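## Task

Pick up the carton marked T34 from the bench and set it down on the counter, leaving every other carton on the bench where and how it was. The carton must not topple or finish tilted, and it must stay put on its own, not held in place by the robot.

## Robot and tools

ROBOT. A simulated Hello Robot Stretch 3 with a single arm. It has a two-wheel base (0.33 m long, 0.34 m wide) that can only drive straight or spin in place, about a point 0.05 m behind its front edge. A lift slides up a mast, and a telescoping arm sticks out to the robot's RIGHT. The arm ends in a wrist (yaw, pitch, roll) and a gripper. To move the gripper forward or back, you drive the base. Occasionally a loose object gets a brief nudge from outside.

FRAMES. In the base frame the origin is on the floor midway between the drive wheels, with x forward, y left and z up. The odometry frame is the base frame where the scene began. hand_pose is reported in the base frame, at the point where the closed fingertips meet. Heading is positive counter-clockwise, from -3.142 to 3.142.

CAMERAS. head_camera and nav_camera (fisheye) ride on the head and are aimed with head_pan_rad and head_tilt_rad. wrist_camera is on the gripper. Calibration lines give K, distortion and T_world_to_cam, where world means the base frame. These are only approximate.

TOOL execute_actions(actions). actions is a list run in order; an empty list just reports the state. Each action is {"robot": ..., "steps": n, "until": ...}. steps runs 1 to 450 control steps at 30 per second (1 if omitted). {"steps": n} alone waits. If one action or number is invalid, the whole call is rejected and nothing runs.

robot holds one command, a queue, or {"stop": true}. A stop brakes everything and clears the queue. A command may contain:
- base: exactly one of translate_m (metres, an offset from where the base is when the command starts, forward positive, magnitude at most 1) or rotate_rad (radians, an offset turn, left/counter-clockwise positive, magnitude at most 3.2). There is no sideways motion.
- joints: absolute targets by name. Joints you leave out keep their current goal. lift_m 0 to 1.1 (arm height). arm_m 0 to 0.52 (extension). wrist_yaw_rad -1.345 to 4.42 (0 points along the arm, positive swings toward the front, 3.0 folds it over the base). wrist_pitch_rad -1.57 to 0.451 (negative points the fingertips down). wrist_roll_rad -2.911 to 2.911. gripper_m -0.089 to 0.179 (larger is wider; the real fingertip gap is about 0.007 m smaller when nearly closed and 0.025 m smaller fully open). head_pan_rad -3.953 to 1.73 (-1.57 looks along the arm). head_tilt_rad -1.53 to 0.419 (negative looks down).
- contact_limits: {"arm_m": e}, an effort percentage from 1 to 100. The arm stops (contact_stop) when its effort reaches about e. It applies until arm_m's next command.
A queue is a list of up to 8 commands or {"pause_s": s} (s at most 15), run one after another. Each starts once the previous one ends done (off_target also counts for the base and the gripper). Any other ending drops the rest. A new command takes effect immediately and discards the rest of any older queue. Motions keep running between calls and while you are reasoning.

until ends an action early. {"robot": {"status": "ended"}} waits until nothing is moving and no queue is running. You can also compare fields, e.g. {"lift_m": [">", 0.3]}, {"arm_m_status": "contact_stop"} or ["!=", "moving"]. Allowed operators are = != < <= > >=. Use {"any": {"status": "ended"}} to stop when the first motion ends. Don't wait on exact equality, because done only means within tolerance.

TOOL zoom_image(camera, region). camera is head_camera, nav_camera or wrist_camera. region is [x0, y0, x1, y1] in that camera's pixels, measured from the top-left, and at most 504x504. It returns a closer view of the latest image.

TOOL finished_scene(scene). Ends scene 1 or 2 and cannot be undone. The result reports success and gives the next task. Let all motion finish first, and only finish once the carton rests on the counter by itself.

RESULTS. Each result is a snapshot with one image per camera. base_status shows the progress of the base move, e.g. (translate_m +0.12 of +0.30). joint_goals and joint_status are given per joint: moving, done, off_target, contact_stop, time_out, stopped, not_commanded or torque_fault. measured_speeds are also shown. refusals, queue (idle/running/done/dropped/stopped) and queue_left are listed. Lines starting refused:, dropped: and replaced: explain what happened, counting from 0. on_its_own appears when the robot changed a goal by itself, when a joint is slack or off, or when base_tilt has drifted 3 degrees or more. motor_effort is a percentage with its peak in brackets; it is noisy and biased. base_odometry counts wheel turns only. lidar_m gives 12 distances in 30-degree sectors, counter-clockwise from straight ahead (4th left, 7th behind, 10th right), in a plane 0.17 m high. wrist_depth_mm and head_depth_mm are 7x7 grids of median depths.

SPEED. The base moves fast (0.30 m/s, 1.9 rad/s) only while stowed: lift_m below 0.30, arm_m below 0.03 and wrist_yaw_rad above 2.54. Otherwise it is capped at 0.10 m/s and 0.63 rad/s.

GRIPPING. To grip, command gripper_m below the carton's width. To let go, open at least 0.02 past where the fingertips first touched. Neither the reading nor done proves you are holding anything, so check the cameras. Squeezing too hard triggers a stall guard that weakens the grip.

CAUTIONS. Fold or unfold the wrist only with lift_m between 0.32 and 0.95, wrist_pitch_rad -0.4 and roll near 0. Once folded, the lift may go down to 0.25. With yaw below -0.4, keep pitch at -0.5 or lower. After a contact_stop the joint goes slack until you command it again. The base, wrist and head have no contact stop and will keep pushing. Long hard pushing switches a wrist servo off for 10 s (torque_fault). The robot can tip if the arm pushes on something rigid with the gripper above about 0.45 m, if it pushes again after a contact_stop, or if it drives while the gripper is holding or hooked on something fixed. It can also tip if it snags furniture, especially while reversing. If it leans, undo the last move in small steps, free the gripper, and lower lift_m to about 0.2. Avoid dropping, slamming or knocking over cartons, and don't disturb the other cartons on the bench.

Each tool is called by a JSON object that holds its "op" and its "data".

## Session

{"op": "execute_actions", "data": {"actions": [{"robot":{"joints":{"head_pan_rad":0.8,"head_tilt_rad":-0.6}},"steps":99,"until":{"robot":{"status":"ended"}}}]}}

{"op": "execute_actions", "data": {"actions": [{"robot":{"joints":{"head_pan_rad":-1.2}},"steps":99,"until":{"robot":{"status":"ended"}}}]}}

{"op": "execute_actions", "data": {"actions": [{"robot":{"joints":{"head_pan_rad":-3.1}},"steps":99,"until":{"robot":{"status":"ended"}}}]}}

Scene clock: 1.00 s.
robot.base_odometry: x=+0.000 y=+0.000 heading=+0.000 (m, m, rad; robot's odometry frame)
robot.turned_by_wheels: +0.000 (rad since the last result)
robot.turned_by_imu: +0.000 (rad since the last result)
robot.base_tilt: forward=+0.2 right=-0.3 (deg)
robot.lidar_m: 0.66 0.68 2.13 1.95 2.14 0.84 0.78 0.79 1.01 2.43 1.02 0.72
robot.head_depth_mm: 2137 2339 975 779 1412 1143 1142 / 2287 2505 984 2064 1793 1158 1179 / 2468 2742 2943 959 1138 1237 1224 / 2693 2970 3302 2396 1822 1464 1227 / 2777 2995 3252 2419 1835 1471 1231 / 2509 2742 2986 2438 1858 1485 1238 / 2308 2463 2646 2442 1851 1487 1247
robot.base_status: not_commanded
robot.joint_positions: lift_m=+0.399 arm_m=+0.001 wrist_yaw_rad=+3.011 wrist_pitch_rad=-0.498 wrist_roll_rad=-0.007 gripper_m=+0.037 head_pan_rad=+0.793 head_tilt_rad=-0.592
robot.joint_goals: lift_m=+0.399 arm_m=+0.001 wrist_yaw_rad=+3.011 wrist_pitch_rad=-0.498 wrist_roll_rad=-0.007 gripper_m=+0.037 head_pan_rad=+0.800 head_tilt_rad=-0.600
robot.joint_status: lift_m=not_commanded arm_m=not_commanded wrist_yaw_rad=not_commanded wrist_pitch_rad=not_commanded wrist_roll_rad=not_commanded gripper_m=not_commanded head_pan_rad=done head_tilt_rad=done
robot.measured_speeds: translate_m=+0.000 rotate_rad=+0.000 lift_m=+0.000 arm_m=+0.000 wrist_yaw_rad=+0.000 wrist_pitch_rad=+0.000 wrist_roll_rad=+0.000 head_pan_rad=+0.000 head_tilt_rad=+0.000
robot: refusals=0 queue=done queue_left=0
robot.motor_effort: left_wheel=+0(0) right_wheel=+1(1) lift_m=+22(22) arm_m=-1(1) wrist_yaw_rad=+0(0) wrist_pitch_rad=+6(6) wrist_roll_rad=+0(0) gripper_m=-1(0) head_pan_rad=+2(27) head_tilt_rad=-3(36) (%)
robot.hand_pose: x=+0.0066 y=+0.0661 z=+0.3941 quat_wxyz=(+0.219, +0.693, +0.130, +0.675) (m; robot's base frame)
robot.wrist_depth_mm: - - - - - - - / - - - - - - - / - - - - - - 648 / 806 814 825 862 854 878 651 / 655 679 - 711 715 732 663 / 568 582 - 586 610 607 609 / 501 513 - - 519 524 532
pictures: head_camera (sideways: a quarter turn clockwise sets it upright), nav_camera (sideways: a quarter turn counterclockwise sets it upright), wrist_camera
camera_calibration (this result's frames):
head_camera: T_world_to_cam=[[-0.367591, -0.382525, -0.847674, 1.13033], [-0.739826, 0.672576, 0.0173137, -0.0157008], [0.563502, 0.633495, -0.530235, 0.646263], [0, 0, 0, 1]] pos_world=[0.0397144, 0.0335364, 1.3011]
nav_camera: T_world_to_cam=[[0.389712, 0.371226, 0.842803, -1.05873], [0.712408, -0.701468, -0.0204449, 0.0736214], [0.583609, 0.608387, -0.537834, 0.65505], [0, 0, 0, 1]] pos_world=[-0.0221431, 0.046146, 1.24611]
wrist_camera: T_world_to_cam=[[0.992493, -0.095564, 0.0763235, -0.0359604], [0.000496912, -0.620902, -0.783888, 0.384692], [0.122301, 0.778041, -0.616194, 0.354448], [0, 0, 0, 1]] pos_world=[-0.00785008, -0.0403558, 0.522709]
Images, in order (width x height): head_camera 896x504, nav_camera 672x504, wrist_camera 644x364.

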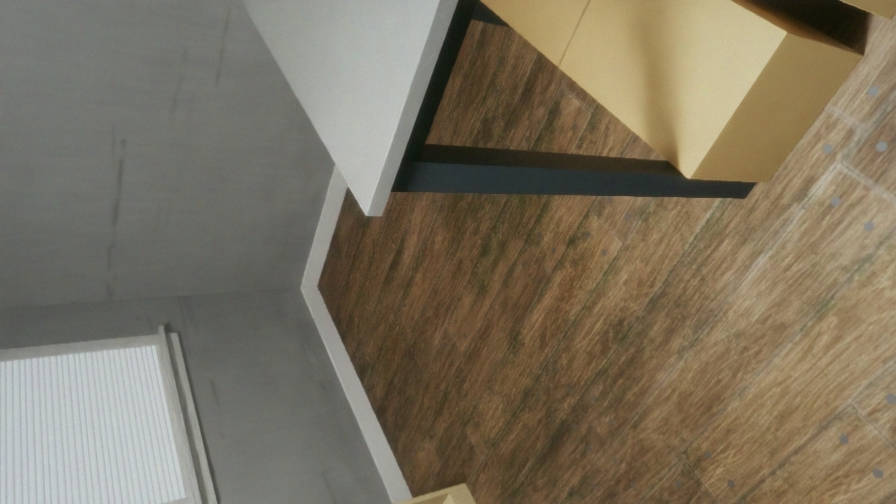

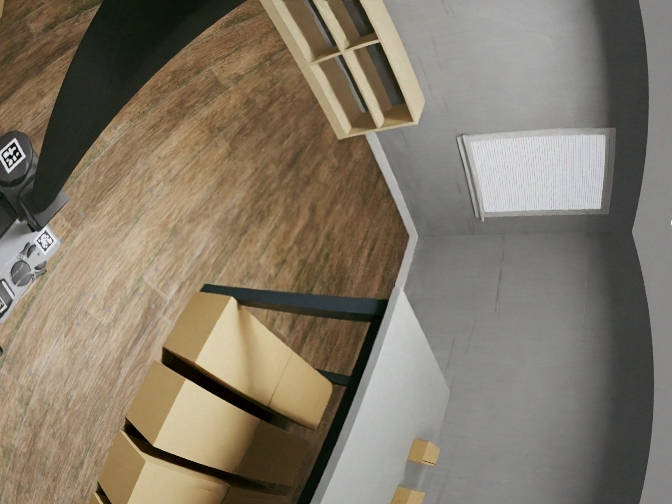

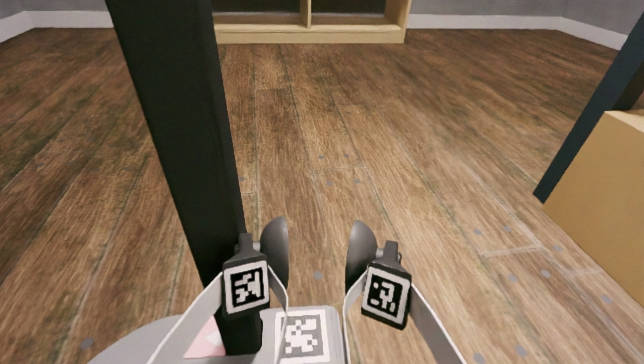

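Scene clock: 2.47 s.
robot.base_odometry: x=+0.000 y=+0.000 heading=+0.000 (m, m, rad; robot's odometry frame)
robot.turned_by_wheels: +0.000 (rad since the last result)
robot.turned_by_imu: +0.000 (rad since the last result)
robot.base_tilt: forward=+0.2 right=-0.3 (deg)
robot.lidar_m: 0.66 0.68 2.13 1.96 2.14 0.84 0.78 0.79 1.01 2.43 1.03 0.72
robot.head_depth_mm: 1965 2190 2412 2359 1796 1453 1217 / 2038 2241 2483 2366 1802 1462 1218 / 2093 2336 2609 2363 1803 1473 1231 / 2124 2340 2624 2389 1831 1482 1233 / 2161 2373 2725 2432 1837 1479 1232 / 2242 2461 2781 2336 1470 1442 1242 / 2279 2504 1165 2318 1463 1284 1216
robot.base_status: not_commanded
robot.joint_positions: lift_m=+0.399 arm_m=+0.001 wrist_yaw_rad=+3.011 wrist_pitch_rad=-0.498 wrist_roll_rad=-0.007 gripper_m=+0.037 head_pan_rad=-1.193 head_tilt_rad=-0.592
robot.joint_goals: lift_m=+0.399 arm_m=+0.001 wrist_yaw_rad=+3.011 wrist_pitch_rad=-0.498 wrist_roll_rad=-0.007 gripper_m=+0.037 head_pan_rad=-1.200 head_tilt_rad=-0.600
robot.joint_status: lift_m=not_commanded arm_m=not_commanded wrist_yaw_rad=not_commanded wrist_pitch_rad=not_commanded wrist_roll_rad=not_commanded gripper_m=not_commanded head_pan_rad=done head_tilt_rad=done
robot.measured_speeds: translate_m=+0.000 rotate_rad=+0.000 lift_m=+0.000 arm_m=+0.000 wrist_yaw_rad=+0.000 wrist_pitch_rad=+0.000 wrist_roll_rad=+0.000 head_pan_rad=+0.000 head_tilt_rad=+0.000
robot: refusals=0 queue=done queue_left=0
robot.motor_effort: left_wheel=+0(0) right_wheel=+1(1) lift_m=+22(23) arm_m=-1(1) wrist_yaw_rad=-1(0) wrist_pitch_rad=+6(6) wrist_roll_rad=+0(0) gripper_m=-1(0) head_pan_rad=-3(32) head_tilt_rad=-3(2) (%)
robot.hand_pose: x=+0.0066 y=+0.0661 z=+0.3941 quat_wxyz=(+0.219, +0.693, +0.130, +0.675) (m; robot's base frame)
robot.wrist_depth_mm: - - - - - - - / - - - - - - - / 974 - - - - - 650 / 812 789 833 844 858 877 654 / 653 671 - 700 732 717 662 / 573 580 - 588 612 607 615 / 500 513 - - 523 531 535
pictures: head_camera (sideways: a quarter turn clockwise sets it upright), nav_camera (sideways: a quarter turn counterclockwise sets it upright), wrist_camera
camera_calibration (this result's frames):
head_camera: T_world_to_cam=[[-0.20211, 0.490901, -0.847448, 1.12903], [0.91367, 0.406088, 0.0173308, -0.0258094], [0.352646, -0.770785, -0.530596, 0.648019], [0, 0, 0, 1]] pos_world=[0.0232484, -0.0442777, 1.30108]
nav_camera: T_world_to_cam=[[0.182854, -0.506591, 0.842574, -1.05717], [-0.929065, -0.369351, -0.020445, 0.0836346], [0.321563, -0.779067, -0.538193, 0.657115], [0, 0, 0, 1]] pos_world=[0.0597056, 0.00727648, 1.24611]
wrist_camera: T_world_to_cam=[[0.992493, -0.0955637, 0.0763235, -0.0359603], [0.000497115, -0.620902, -0.783888, 0.384692], [0.122301, 0.778041, -0.616194, 0.354448], [0, 0, 0, 1]] pos_world=[-0.00785011, -0.0403558, 0.522709]
Images, in order (width x height): head_camera 896x504, nav_camera 672x504, wrist_camera 644x364.

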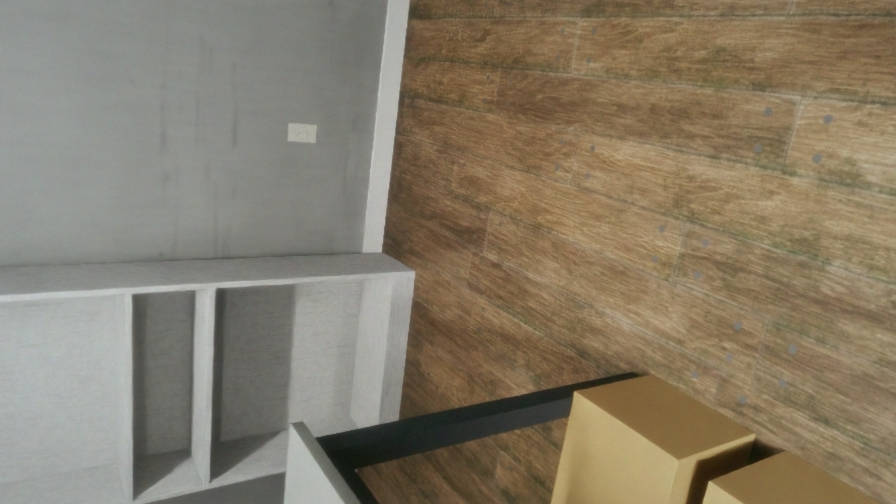

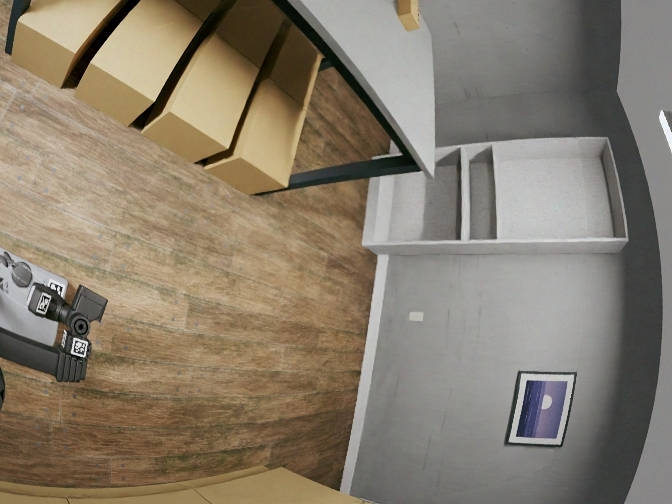

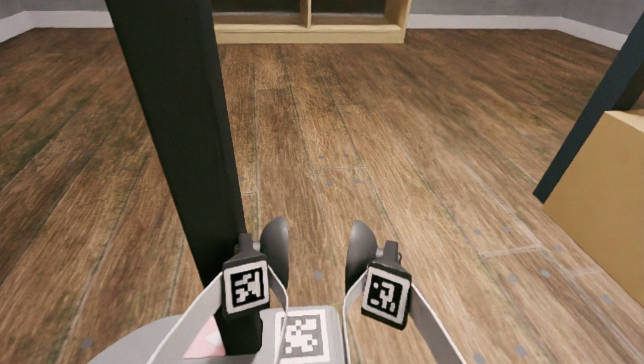

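Scene clock: 3.87 s.
robot.base_odometry: x=+0.000 y=+0.000 heading=+0.000 (m, m, rad; robot's odometry frame)
robot.turned_by_wheels: +0.000 (rad since the last result)
robot.turned_by_imu: +0.000 (rad since the last result)
robot.base_tilt: forward=+0.2 right=-0.3 (deg)
robot.lidar_m: 0.66 0.67 2.13 1.96 2.14 0.84 0.78 0.79 1.01 2.43 1.02 0.72
robot.head_depth_mm: 1179 1309 990 916 1065 1370 1217 / 1182 1303 1001 907 1055 1256 1224 / 1178 1295 1010 902 1043 1241 1227 / 1167 1295 1014 897 1032 1233 1228 / 1164 1295 1031 887 1030 1214 1244 / 1157 1283 1040 879 1014 1198 1245 / 1154 1282 1051 873 1008 1196 1242
robot.base_status: not_commanded
robot.joint_positions: lift_m=+0.399 arm_m=+0.001 wrist_yaw_rad=+3.011 wrist_pitch_rad=-0.498 wrist_roll_rad=-0.007 gripper_m=+0.037 head_pan_rad=-3.093 head_tilt_rad=-0.592
robot.joint_goals: lift_m=+0.399 arm_m=+0.001 wrist_yaw_rad=+3.011 wrist_pitch_rad=-0.498 wrist_roll_rad=-0.007 gripper_m=+0.037 head_pan_rad=-3.100 head_tilt_rad=-0.600
robot.joint_status: lift_m=not_commanded arm_m=not_commanded wrist_yaw_rad=not_commanded wrist_pitch_rad=not_commanded wrist_roll_rad=not_commanded gripper_m=not_commanded head_pan_rad=done head_tilt_rad=done
robot.measured_speeds: translate_m=+0.000 rotate_rad=+0.000 lift_m=+0.000 arm_m=+0.000 wrist_yaw_rad=+0.000 wrist_pitch_rad=+0.000 wrist_roll_rad=+0.000 head_pan_rad=+0.000 head_tilt_rad=+0.000
robot: refusals=0 queue=done queue_left=0
robot.motor_effort: left_wheel=+0(0) right_wheel=+1(1) lift_m=+22(22) arm_m=-1(1) wrist_yaw_rad=+0(0) wrist_pitch_rad=+6(6) wrist_roll_rad=+0(0) gripper_m=-1(0) head_pan_rad=-2(31) head_tilt_rad=-3(3) (%)
robot.hand_pose: x=+0.0066 y=+0.0661 z=+0.3941 quat_wxyz=(+0.219, +0.693, +0.130, +0.675) (m; robot's base frame)
robot.wrist_depth_mm: - - - - - - - / - - - - - - - / - - - - - - 659 / 793 805 841 838 860 879 633 / 658 666 - 704 718 731 659 / 570 583 - 591 620 611 618 / 494 512 - - 524 526 538
pictures: head_camera (sideways: a quarter turn clockwise sets it upright), nav_camera (sideways: a quarter turn counterclockwise sets it upright), wrist_camera
camera_calibration (this result's frames):
head_camera: T_world_to_cam=[[0.529936, 0.0325573, -0.847412, 1.12452], [0.0889015, -0.99589, 0.0173335, -0.0207818], [-0.843365, -0.0845219, -0.530652, 0.655388], [0, 0, 0, 1]] pos_world=[-0.0413438, -0.00191306, 1.30107]
nav_camera: T_world_to_cam=[[-0.538558, -0.00926301, 0.842537, -1.05272], [-0.0491601, 0.998582, -0.020445, 0.0782672], [-0.841153, -0.0524301, -0.53825, 0.664281], [0, 0, 0, 1]] pos_world=[-0.00434056, -0.0530792, 1.2461]
wrist_camera: T_world_to_cam=[[0.992493, -0.0955637, 0.0763236, -0.0359603], [0.000497136, -0.620902, -0.783888, 0.384692], [0.122301, 0.778041, -0.616194, 0.354448], [0, 0, 0, 1]] pos_world=[-0.00785011, -0.0403558, 0.522709]
Images, in order (width x height): head_camera 896x504, nav_camera 672x504, wrist_camera 644x364.

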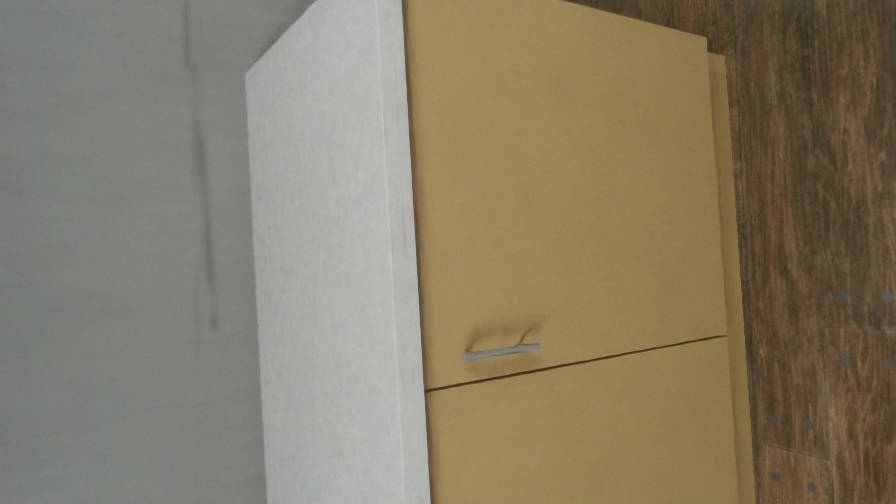

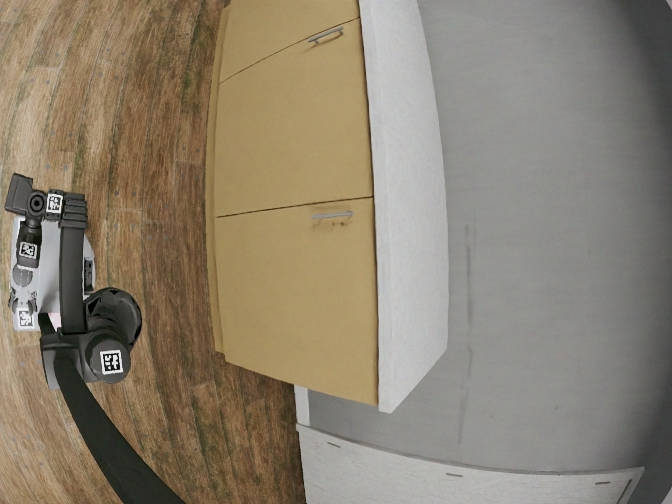

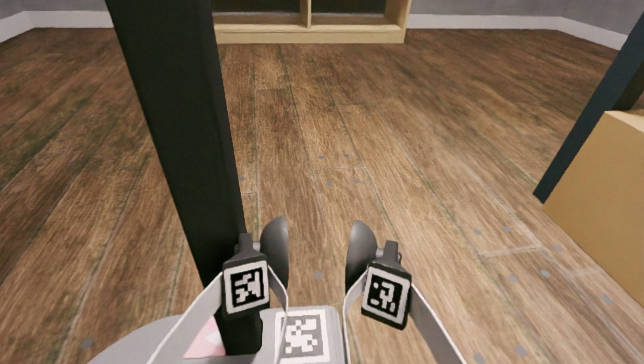

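{"op": "execute_actions", "data": {"actions": [{"robot":[{"base":{"rotate_rad":1.4},"joints":{"lift_m":0.27,"head_pan_rad":-1.6}},{"base":{"translate_m":1}},{"base":{"rotate_rad":-1.32}},{"base":{"translate_m":1}},{"base":{"translate_m":0.5}}],"steps":450,"until":{"robot":{"status":"ended"}}},{"steps":200,"until":{"robot":{"status":"ended"}}}]}}

Scene clock: 26.43 s.
robot.base_odometry: x=+1.665 y=+1.105 heading=+0.080 (m, m, rad; robot's odometry frame)
robot.turned_by_wheels: +0.080 (rad since the last result)
robot.turned_by_imu: +0.089 (rad since the last result)
robot.base_tilt: forward=+0.2 right=-0.3 (deg)
robot.lidar_m: 0.62 0.65 0.90 1.37 1.29 1.75 2.60 0.77 0.53 0.80 0.87 0.65
robot.head_depth_mm: 2880 1492 973 680 657 764 1039 / 2907 1508 987 1717 1428 1178 1036 / 2829 3100 3078 2063 1698 1424 1220 / 2912 3186 3297 2411 1826 1472 1226 / 2924 3253 3421 2419 1832 1483 1234 / 2888 2973 2869 2329 1837 1483 1237 / 1954 1915 1864 1831 1727 1483 1241
robot.base_status: done (translate_m +0.5000 of +0.5000)
robot.joint_positions: lift_m=+0.271 arm_m=+0.001 wrist_yaw_rad=+3.011 wrist_pitch_rad=-0.498 wrist_roll_rad=-0.007 gripper_m=+0.037 head_pan_rad=-1.607 head_tilt_rad=-0.593
robot.joint_goals: lift_m=+0.270 arm_m=+0.001 wrist_yaw_rad=+3.011 wrist_pitch_rad=-0.498 wrist_roll_rad=-0.007 gripper_m=+0.037 head_pan_rad=-1.600 head_tilt_rad=-0.600
robot.joint_status: lift_m=done arm_m=not_commanded wrist_yaw_rad=not_commanded wrist_pitch_rad=not_commanded wrist_roll_rad=not_commanded gripper_m=not_commanded head_pan_rad=done head_tilt_rad=done
robot.measured_speeds: translate_m=+0.000 rotate_rad=+0.000 lift_m=+0.000 arm_m=+0.000 wrist_yaw_rad=+0.000 wrist_pitch_rad=+0.000 wrist_roll_rad=+0.000 head_pan_rad=+0.000 head_tilt_rad=+0.000
robot: refusals=0 queue=done queue_left=0
robot.motor_effort: left_wheel=+1(10) right_wheel=+0(8) lift_m=+12(24) arm_m=-1(1) wrist_yaw_rad=-1(0) wrist_pitch_rad=+6(7) wrist_roll_rad=+0(0) gripper_m=+0(0) head_pan_rad=+2(32) head_tilt_rad=-2(3) (%)
robot.hand_pose: x=+0.0066 y=+0.0660 z=+0.2657 quat_wxyz=(+0.219, +0.693, +0.130, +0.675) (m; robot's base frame)
robot.wrist_depth_mm: - - - - - 937 648 / 977 - - - - 896 647 / 753 764 795 807 828 809 656 / 591 599 627 636 661 660 608 / 509 521 - 548 541 539 550 / 441 - - - 463 464 469 / - - - - 389 398 402
pictures: head_camera (sideways: a quarter turn clockwise sets it upright), nav_camera (sideways: a quarter turn counterclockwise sets it upright), wrist_camera
camera_calibration (this result's frames):
head_camera: T_world_to_cam=[[0.0124293, 0.531178, -0.847169, 1.12736], [0.99984, 0.00427858, 0.0173519, -0.0263625], [0.0128416, -0.847249, -0.53104, 0.65067], [0, 0, 0, 1]] pos_world=[0.00399039, -0.0474351, 1.30105]
nav_camera: T_world_to_cam=[[-0.0363697, -0.537795, 0.842291, -1.05546], [-0.999159, 0.0355495, -0.0204452, 0.0840624], [-0.0189476, -0.842326, -0.538636, 0.659769], [0, 0, 0, 1]] pos_world=[0.058106, -0.0148704, 1.2461]
wrist_camera: T_world_to_cam=[[0.992496, -0.0955429, 0.0763139, -0.0261558], [0.000468559, -0.621118, -0.783717, 0.283926], [0.122279, 0.777871, -0.616412, 0.275413], [0, 0, 0, 1]] pos_world=[-0.00785063, -0.0403834, 0.394282]
Images, in order (width x height): head_camera 896x504, nav_camera 672x504, wrist_camera 644x364.

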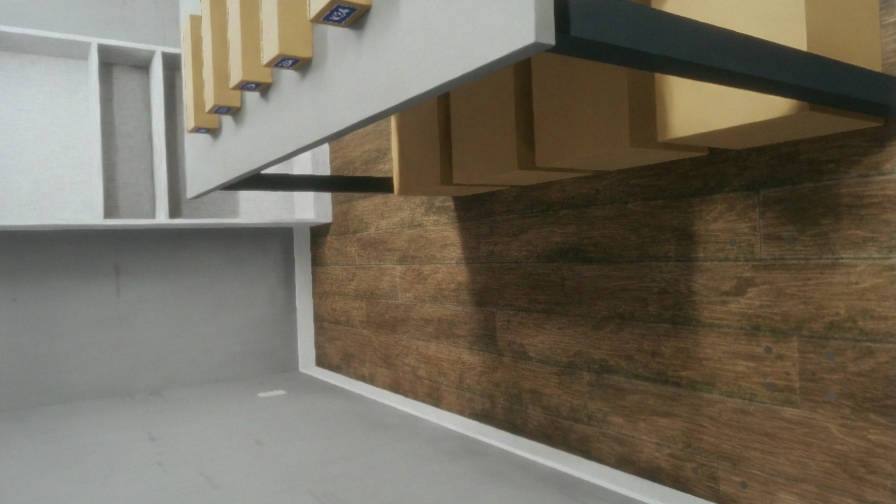

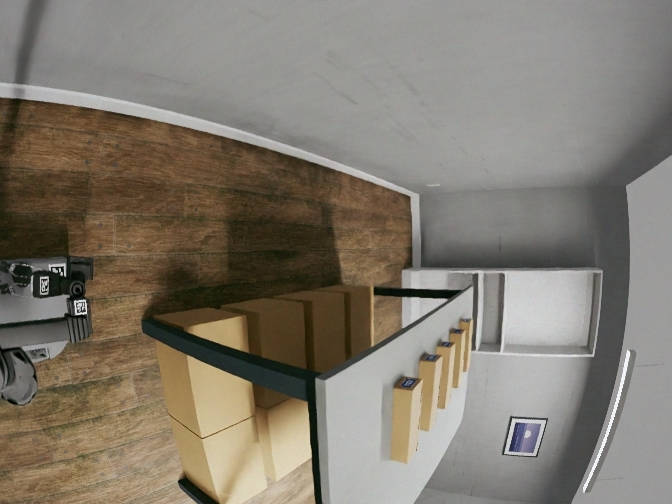

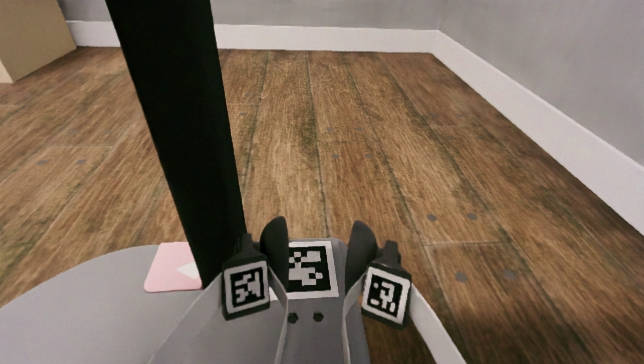

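{"op": "execute_actions", "data": {"actions": [{"robot":[{"base":{"translate_m":0.29}},{"base":{"rotate_rad":-1.61}},{"base":{"translate_m":1},"joints":{"head_pan_rad":-1.2}}],"steps":450,"until":{"robot":{"status":"ended"}}}]}}

Scene clock: 41.30 s.
robot.base_odometry: x=+1.995 y=+0.129 heading=-1.530 (m, m, rad; robot's odometry frame)
robot.turned_by_wheels: -1.610 (rad since the last result)
robot.turned_by_imu: -1.571 (rad since the last result)
robot.base_tilt: forward=+0.2 right=-0.3 (deg)
robot.lidar_m: 1.34 0.49 0.36 0.34 0.36 0.48 1.32 0.69 0.50 0.48 0.49 0.68
robot.head_depth_mm: 2843 2538 977 628 577 1207 1042 / 2946 2662 984 654 615 1149 961 / 3073 2726 863 686 1303 1187 986 / 3171 2846 1003 688 1353 1198 1076 / 3299 3584 910 699 1390 1165 1067 / 3419 3722 965 703 1448 1200 1156 / 3353 3418 908 741 1465 1192 1213
robot.base_status: done (translate_m +1.0000 of +1.0000)
robot.joint_positions: lift_m=+0.271 arm_m=+0.001 wrist_yaw_rad=+3.011 wrist_pitch_rad=-0.498 wrist_roll_rad=-0.007 gripper_m=+0.037 head_pan_rad=-1.207 head_tilt_rad=-0.593
robot.joint_goals: lift_m=+0.270 arm_m=+0.001 wrist_yaw_rad=+3.011 wrist_pitch_rad=-0.498 wrist_roll_rad=-0.007 gripper_m=+0.037 head_pan_rad=-1.200 head_tilt_rad=-0.600
robot.joint_status: lift_m=done arm_m=not_commanded wrist_yaw_rad=not_commanded wrist_pitch_rad=not_commanded wrist_roll_rad=not_commanded gripper_m=not_commanded head_pan_rad=done head_tilt_rad=done
robot.measured_speeds: translate_m=+0.000 rotate_rad=+0.000 lift_m=+0.000 arm_m=+0.000 wrist_yaw_rad=+0.000 wrist_pitch_rad=+0.000 wrist_roll_rad=+0.000 head_pan_rad=+0.000 head_tilt_rad=+0.000
robot: refusals=0 queue=done queue_left=0
robot.motor_effort: left_wheel=+1(10) right_wheel=-1(5) lift_m=+12(12) arm_m=-1(1) wrist_yaw_rad=+0(1) wrist_pitch_rad=+6(6) wrist_roll_rad=+0(0) gripper_m=-2(2) head_pan_rad=+2(18) head_tilt_rad=-2(3) (%)
robot.hand_pose: x=+0.0066 y=+0.0660 z=+0.2657 quat_wxyz=(+0.219, +0.693, +0.130, +0.675) (m; robot's base frame)
robot.wrist_depth_mm: 326 - 343 352 357 371 384 / 359 364 378 383 402 413 426 / 395 406 422 440 445 464 479 / 439 456 469 490 500 518 540 / 483 489 - 525 543 545 551 / 441 - - - 456 463 461 / - - - - 394 400 400
pictures: head_camera (sideways: a quarter turn clockwise sets it upright), nav_camera (sideways: a quarter turn counterclockwise sets it upright), wrist_camera
camera_calibration (this result's frames):
head_camera: T_world_to_cam=[[-0.195256, 0.494187, -0.847145, 1.12859], [0.919375, 0.392999, 0.0173537, -0.025874], [0.341503, -0.775456, -0.531078, 0.648715], [0, 0, 0, 1]] pos_world=[0.0226146, -0.0445175, 1.30105]
nav_camera: T_world_to_cam=[[0.175777, -0.509598, 0.842266, -1.05672], [-0.934245, -0.356044, -0.0204452, 0.0836665], [0.310303, -0.78329, -0.538674, 0.657809], [0, 0, 0, 1]] pos_world=[0.0597927, 0.0065405, 1.2461]
wrist_camera: T_world_to_cam=[[0.992496, -0.095543, 0.0763142, -0.0261576], [0.000468713, -0.621118, -0.783717, 0.283915], [0.122279, 0.777871, -0.616412, 0.275427], [0, 0, 0, 1]] pos_world=[-0.00785062, -0.0404011, 0.394281]
Images, in order (width x height): head_camera 896x504, nav_camera 672x504, wrist_camera 644x364.

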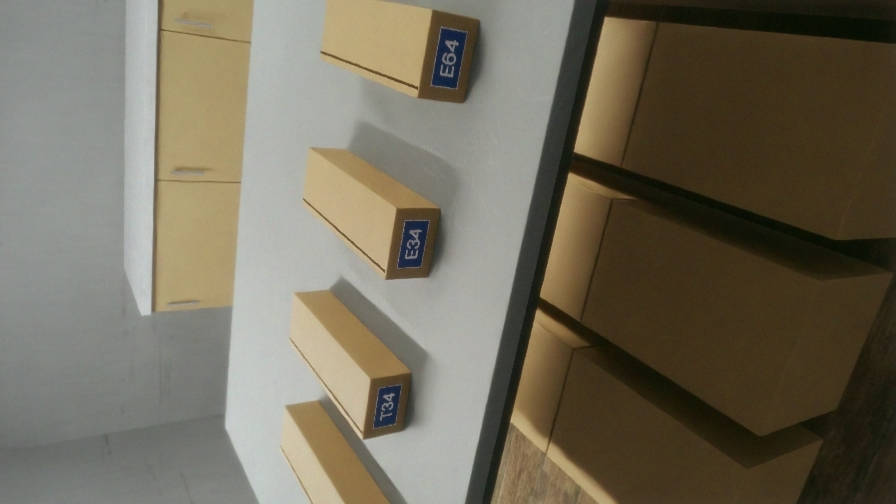

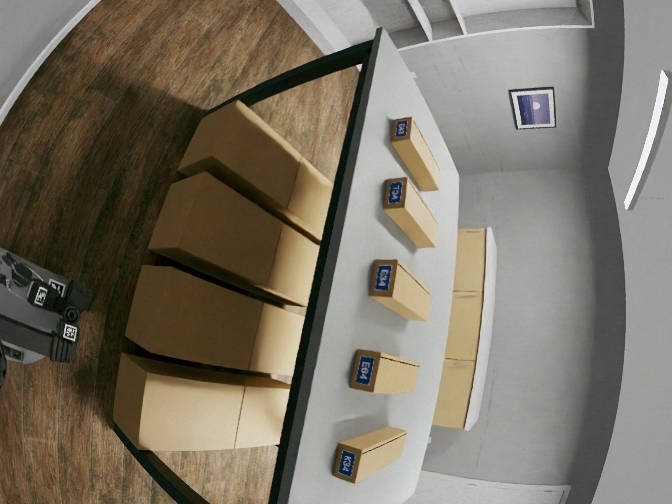

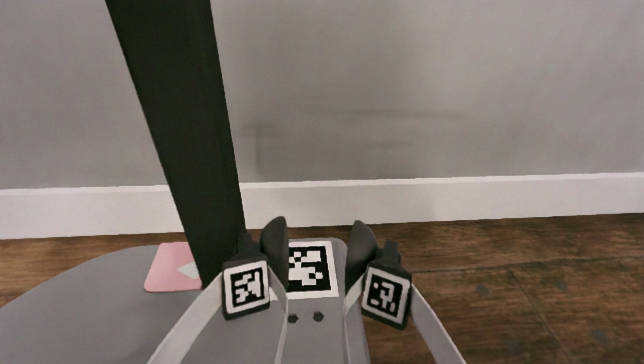

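{"op": "execute_actions", "data": {"actions": [{"robot":[{"base":{"translate_m":0.49},"joints":{"lift_m":0.92,"wrist_pitch_rad":-0.4,"head_pan_rad":-1.65}},{"joints":{"wrist_yaw_rad":0,"gripper_m":0.15}},{"joints":{"wrist_pitch_rad":-0.15}},{"joints":{"arm_m":0.13}}],"steps":450,"until":{"robot":{"status":"ended"}}}]}}

Scene clock: 60.57 s.
robot.base_odometry: x=+2.015 y=-0.360 heading=-1.530 (m, m, rad; robot's odometry frame)
robot.turned_by_wheels: +0.000 (rad since the last result)
robot.turned_by_imu: -0.001 (rad since the last result)
robot.base_tilt: forward=+0.2 right=-0.3 (deg)
robot.lidar_m: 1.34 0.49 0.36 0.34 0.36 0.49 1.34 0.67 0.50 0.48 0.50 1.65
robot.head_depth_mm: 3033 3382 976 667 - 1115 989 / 3011 2683 874 712 - 1173 1045 / 3016 2722 999 758 - 1127 996 / 2960 2719 858 - - 1132 970 / 2924 2665 1014 730 627 1236 1053 / 2911 2663 1030 658 598 1172 980 / 2864 2669 1040 657 599 1174 982
robot.base_status: done (translate_m +0.4900 of +0.4900)
robot.joint_positions: lift_m=+0.919 arm_m=+0.130 wrist_yaw_rad=+0.002 wrist_pitch_rad=-0.170 wrist_roll_rad=-0.007 gripper_m=+0.150 head_pan_rad=-1.643 head_tilt_rad=-0.593
robot.joint_goals: lift_m=+0.920 arm_m=+0.130 wrist_yaw_rad=+0.000 wrist_pitch_rad=-0.150 wrist_roll_rad=-0.007 gripper_m=+0.150 head_pan_rad=-1.650 head_tilt_rad=-0.600
robot.joint_status: lift_m=done arm_m=done wrist_yaw_rad=done wrist_pitch_rad=done wrist_roll_rad=not_commanded gripper_m=done head_pan_rad=done head_tilt_rad=done
robot.measured_speeds: translate_m=+0.000 rotate_rad=+0.000 lift_m=+0.000 arm_m=+0.000 wrist_yaw_rad=+0.000 wrist_pitch_rad=+0.000 wrist_roll_rad=+0.000 head_pan_rad=+0.000 head_tilt_rad=+0.000
robot: refusals=0 queue=done queue_left=0
robot.motor_effort: left_wheel=+1(9) right_wheel=+0(4) lift_m=+32(34) arm_m=+2(1) wrist_yaw_rad=-2(3) wrist_pitch_rad=+9(10) wrist_roll_rad=+0(0) gripper_m=+1(81) head_pan_rad=-2(21) head_tilt_rad=-3(3) (%)
robot.hand_pose: x=-0.0210 y=-0.5231 z=+0.9910 quat_wxyz=(+0.707, +0.061, -0.702, -0.060) (m; robot's base frame)
robot.wrist_depth_mm: - - - - - - - / - - - - - - - / - 792 844 904 - - - / 427 290 398 352 472 389 425 / 259 251 321 254 323 297 255 / 236 - 246 253 257 - 262 / 191 194 199 203 207 201 217
pictures: head_camera (sideways: a quarter turn clockwise sets it upright), nav_camera (sideways: a quarter turn counterclockwise sets it upright), wrist_camera
camera_calibration (this result's frames):
head_camera: T_world_to_cam=[[0.0317165, 0.530414, -0.847145, 1.12721], [0.999336, -0.0320397, 0.0173537, -0.0263618], [-0.0179376, -0.847133, -0.531078, 0.650907], [0, 0, 0, 1]] pos_world=[0.00226892, -0.0473272, 1.30105]
nav_camera: T_world_to_cam=[[-0.0558814, -0.536157, 0.842266, -1.05531], [-0.997208, 0.0718168, -0.0204452, 0.0840506], [-0.049527, -0.841058, -0.538674, 0.660004], [0, 0, 0, 1]] pos_world=[0.0575317, -0.0167469, 1.2461]
wrist_camera: T_world_to_cam=[[-0.996456, -0.0104084, 0.0834672, -0.114714], [-0.0822083, 0.33052, -0.940212, 1.13767], [-0.0178014, -0.943742, -0.330204, -0.00299696], [0, 0, 0, 1]] pos_world=[-0.0208355, -0.380044, 1.07823]
Images, in order (width x height): head_camera 896x504, nav_camera 672x504, wrist_camera 644x364.

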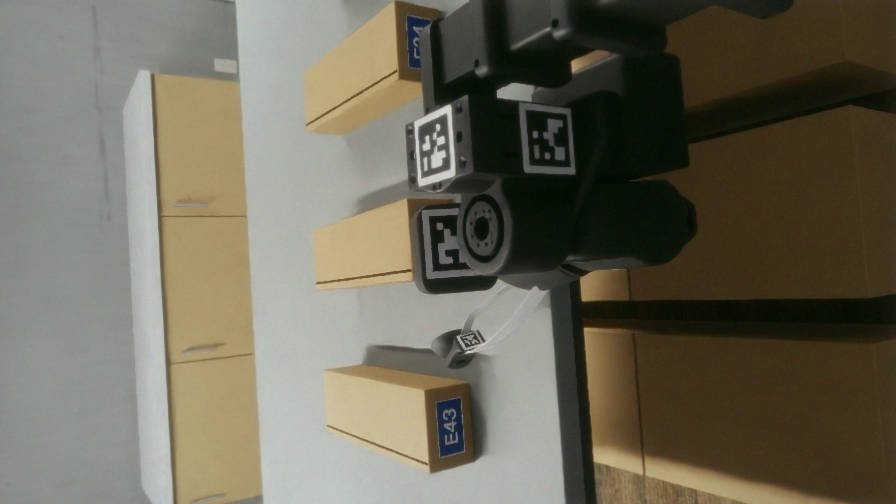

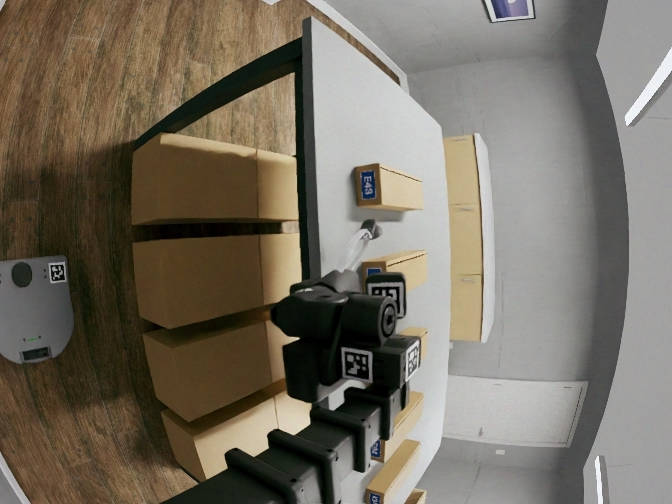

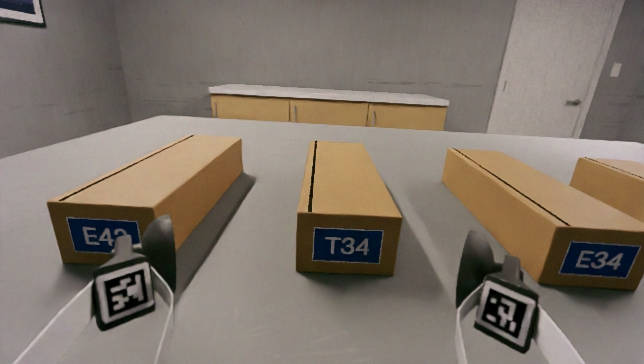

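{"op": "execute_actions", "data": {"actions": [{"robot":[{"base":{"translate_m":-0.022},"joints":{"lift_m":0.888}},{"joints":{"arm_m":0.285}}],"steps":450,"until":{"robot":{"status":"ended"}}}]}}

{"op": "execute_actions", "data": {"actions": [{"robot":[{"joints":{"gripper_m":0.04}},{"joints":{"lift_m":0.96}}],"steps":450,"until":{"robot":{"status":"ended"}}}]}}

Scene clock: 75.33 s.
robot.base_odometry: x=+2.014 y=-0.338 heading=-1.530 (m, m, rad; robot's odometry frame)
robot.turned_by_wheels: +0.000 (rad since the last result)
robot.turned_by_imu: -0.002 (rad since the last result)
robot.base_tilt: forward=+0.2 right=-0.3 (deg)
robot.lidar_m: 1.34 0.49 0.36 0.34 0.36 0.49 1.34 0.68 0.50 0.48 0.51 0.69
robot.head_depth_mm: 3038 3333 975 678 - - 989 / 3036 2701 943 - 1294 1213 1036 / 2964 2709 1061 - 1344 1155 988 / 2981 2718 1075 - 1294 1162 974 / 2918 2686 1015 670 627 1241 1037 / 2915 2648 1026 662 598 1168 977 / 2914 2652 1033 650 601 1178 985
robot.base_status: done (translate_m -0.0220 of -0.0220)
robot.joint_positions: lift_m=+0.889 arm_m=+0.285 wrist_yaw_rad=+0.002 wrist_pitch_rad=-0.170 wrist_roll_rad=-0.007 gripper_m=+0.150 head_pan_rad=-1.643 head_tilt_rad=-0.593
robot.joint_goals: lift_m=+0.888 arm_m=+0.285 wrist_yaw_rad=+0.000 wrist_pitch_rad=-0.150 wrist_roll_rad=-0.007 gripper_m=+0.150 head_pan_rad=-1.650 head_tilt_rad=-0.600
robot.joint_status: lift_m=done arm_m=done wrist_yaw_rad=done wrist_pitch_rad=done wrist_roll_rad=not_commanded gripper_m=done head_pan_rad=done head_tilt_rad=done
robot.measured_speeds: translate_m=+0.000 rotate_rad=+0.000 lift_m=+0.000 arm_m=+0.000 wrist_yaw_rad=+0.000 wrist_pitch_rad=+0.000 wrist_roll_rad=+0.000 head_pan_rad=+0.000 head_tilt_rad=+0.000
robot: refusals=0 queue=done queue_left=0
robot.motor_effort: left_wheel=+1(3) right_wheel=+0(3) lift_m=+13(36) arm_m=+2(1) wrist_yaw_rad=-1(2) wrist_pitch_rad=+9(9) wrist_roll_rad=+0(0) gripper_m=-2(0) head_pan_rad=-2(2) head_tilt_rad=-2(3) (%)
robot.hand_pose: x=-0.0211 y=-0.6781 z=+0.9602 quat_wxyz=(+0.707, +0.061, -0.702, -0.059) (m; robot's base frame)
robot.wrist_depth_mm: - - - - - - - / - - - - - - - / 593 637 679 737 786 - - / 201 260 372 224 411 311 259 / 187 242 229 152 261 266 197 / 184 - 114 116 125 - 187 / - 154 92 93 95 162 169
pictures: head_camera (sideways: a quarter turn clockwise sets it upright), nav_camera (sideways: a quarter turn counterclockwise sets it upright), wrist_camera
camera_calibration (this result's frames):
head_camera: T_world_to_cam=[[0.031739, 0.530413, -0.847145, 1.12721], [0.999335, -0.0320822, 0.0173537, -0.0263618], [-0.0179736, -0.847132, -0.531078, 0.650907], [0, 0, 0, 1]] pos_world=[0.00226691, -0.047327, 1.30105]
nav_camera: T_world_to_cam=[[-0.0559042, -0.536155, 0.842266, -1.05531], [-0.997205, 0.0718592, -0.0204452, 0.0840505], [-0.0495628, -0.841055, -0.538674, 0.660004], [0, 0, 0, 1]] pos_world=[0.057531, -0.0167491, 1.2461]
wrist_camera: T_world_to_cam=[[-0.996458, -0.0101669, 0.0834712, -0.113645], [-0.0821412, 0.330061, -0.940379, 1.15977], [-0.0179899, -0.943905, -0.329728, -0.160057], [0, 0, 0, 1]] pos_world=[-0.0208566, -0.535031, 1.04734]
Images, in order (width x height): head_camera 896x504, nav_camera 672x504, wrist_camera 644x364.

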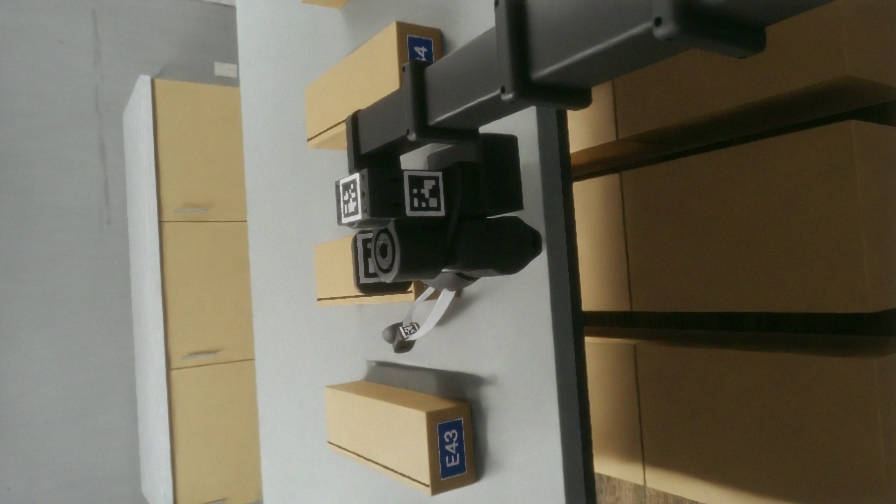

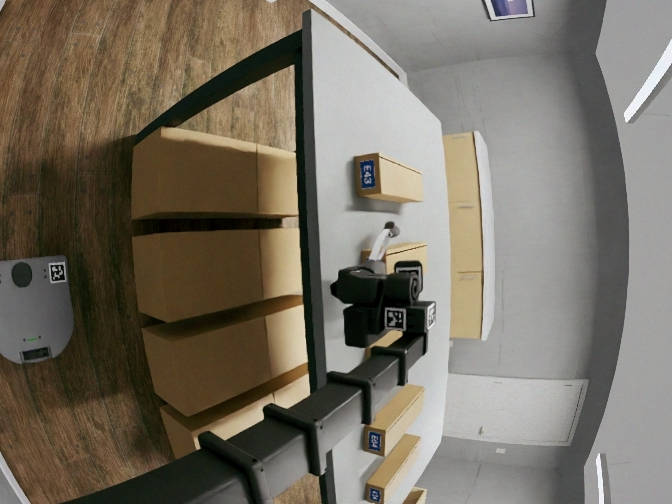

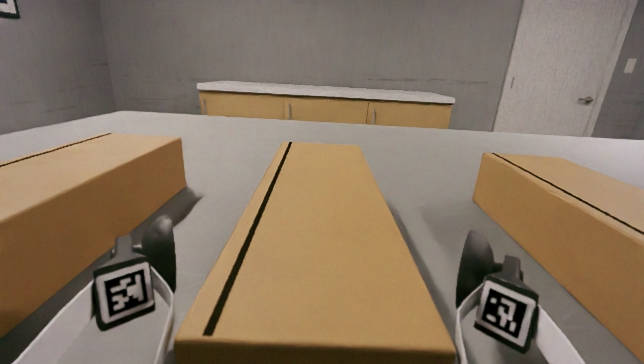

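Scene clock: 78.07 s.
robot.base_odometry: x=+2.014 y=-0.338 heading=-1.530 (m, m, rad; robot's odometry frame)
robot.turned_by_wheels: +0.000 (rad since the last result)
robot.turned_by_imu: -0.001 (rad since the last result)
robot.base_tilt: forward=+0.2 right=-0.3 (deg)
robot.lidar_m: 1.34 0.49 0.36 0.34 0.36 0.49 1.35 0.67 0.49 0.48 0.50 0.69
robot.head_depth_mm: 3044 3292 1107 - 1288 1142 996 / 3040 2709 - 656 1296 1213 1041 / 2981 2699 - 646 1295 1158 990 / 2948 2697 - 637 633 1160 971 / 2962 2681 1021 696 625 1236 1039 / 2924 2657 1029 664 599 1171 982 / 2890 2649 1035 652 600 1174 980
robot.base_status: done (translate_m -0.0220 of -0.0220)
robot.joint_positions: lift_m=+0.959 arm_m=+0.285 wrist_yaw_rad=+0.002 wrist_pitch_rad=-0.173 wrist_roll_rad=-0.007 gripper_m=+0.050 head_pan_rad=-1.643 head_tilt_rad=-0.593
robot.joint_goals: lift_m=+0.960 arm_m=+0.285 wrist_yaw_rad=+0.000 wrist_pitch_rad=-0.150 wrist_roll_rad=-0.007 gripper_m=+0.048 head_pan_rad=-1.650 head_tilt_rad=-0.600
robot.joint_status: lift_m=done arm_m=done wrist_yaw_rad=done wrist_pitch_rad=done wrist_roll_rad=not_commanded gripper_m=done head_pan_rad=done head_tilt_rad=done
robot.measured_speeds: translate_m=+0.000 rotate_rad=+0.000 lift_m=+0.000 arm_m=+0.000 wrist_yaw_rad=+0.000 wrist_pitch_rad=+0.000 wrist_roll_rad=+0.000 head_pan_rad=+0.000 head_tilt_rad=+0.000
robot: refusals=0 queue=done queue_left=0
robot.on_its_own: gripper_m is held at +0.048, not at your +0.040, by its stall guard, which is still easing
robot.motor_effort: left_wheel=+1(1) right_wheel=+0(0) lift_m=+32(30) arm_m=+2(2) wrist_yaw_rad=-1(2) wrist_pitch_rad=+10(10) wrist_roll_rad=+0(0) gripper_m=-36(100) head_pan_rad=-3(2) head_tilt_rad=-3(4) (%)
robot.hand_pose: x=-0.0211 y=-0.6779 z=+1.0304 quat_wxyz=(+0.707, +0.062, -0.702, -0.061) (m; robot's base frame)
robot.wrist_depth_mm: - - - - - - - / - - - - - - - / - - - - - - - / 527 540 571 587 615 653 682 / 287 290 398 223 425 334 451 / 207 - 138 132 163 249 239 / - 232 92 94 97 242 198
pictures: head_camera (sideways: a quarter turn clockwise sets it upright), nav_camera (sideways: a quarter turn counterclockwise sets it upright), wrist_camera
camera_calibration (this result's frames):
head_camera: T_world_to_cam=[[0.0317389, 0.530413, -0.847145, 1.12721], [0.999335, -0.032082, 0.0173537, -0.0263618], [-0.0179734, -0.847132, -0.531078, 0.650907], [0, 0, 0, 1]] pos_world=[0.00226692, -0.047327, 1.30105]
nav_camera: T_world_to_cam=[[-0.0559041, -0.536155, 0.842266, -1.05531], [-0.997205, 0.071859, -0.0204452, 0.0840505], [-0.0495626, -0.841055, -0.538674, 0.660004], [0, 0, 0, 1]] pos_world=[0.057531, -0.0167491, 1.2461]
wrist_camera: T_world_to_cam=[[-0.996458, -0.0104138, 0.0834467, -0.119644], [-0.0821473, 0.332814, -0.939408, 1.22658], [-0.0179894, -0.942935, -0.332491, -0.133229], [0, 0, 0, 1]] pos_world=[-0.0208563, -0.535097, 1.11795]
Images, in order (width x height): head_camera 896x504, nav_camera 672x504, wrist_camera 644x364.

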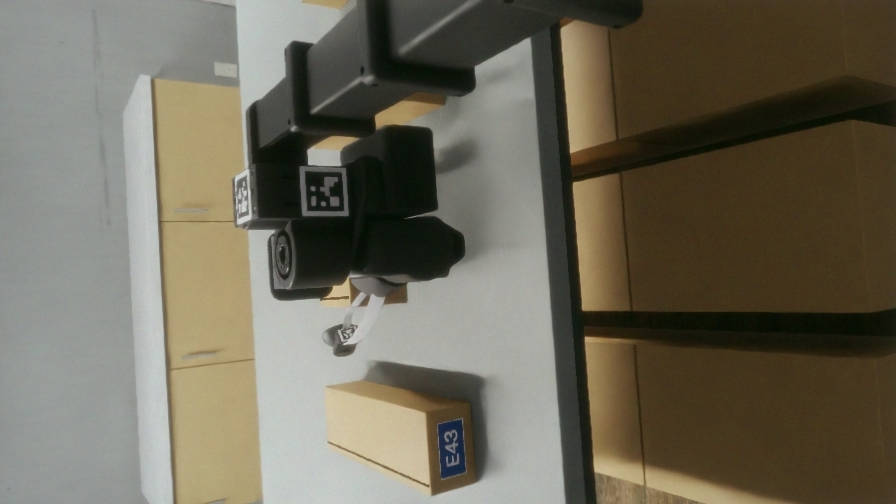

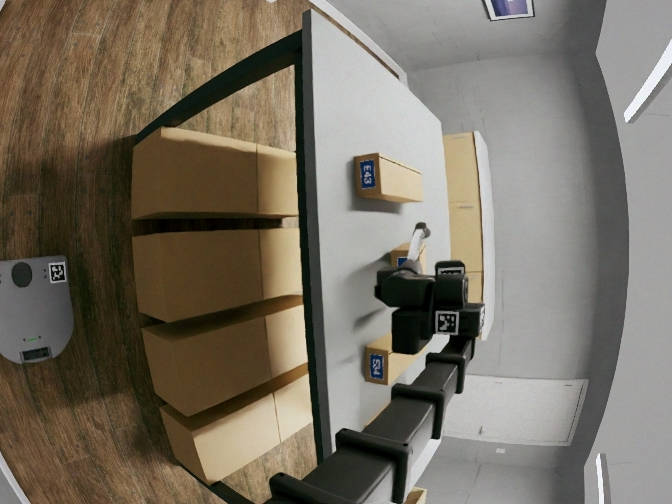

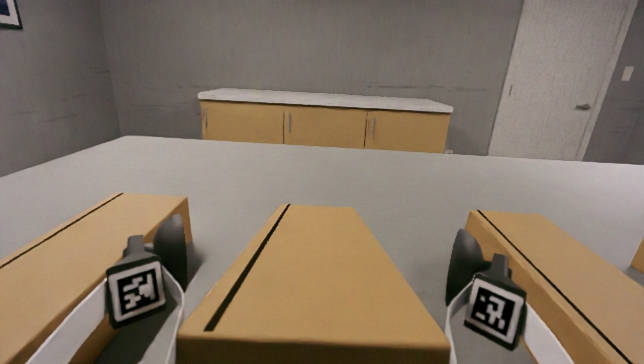

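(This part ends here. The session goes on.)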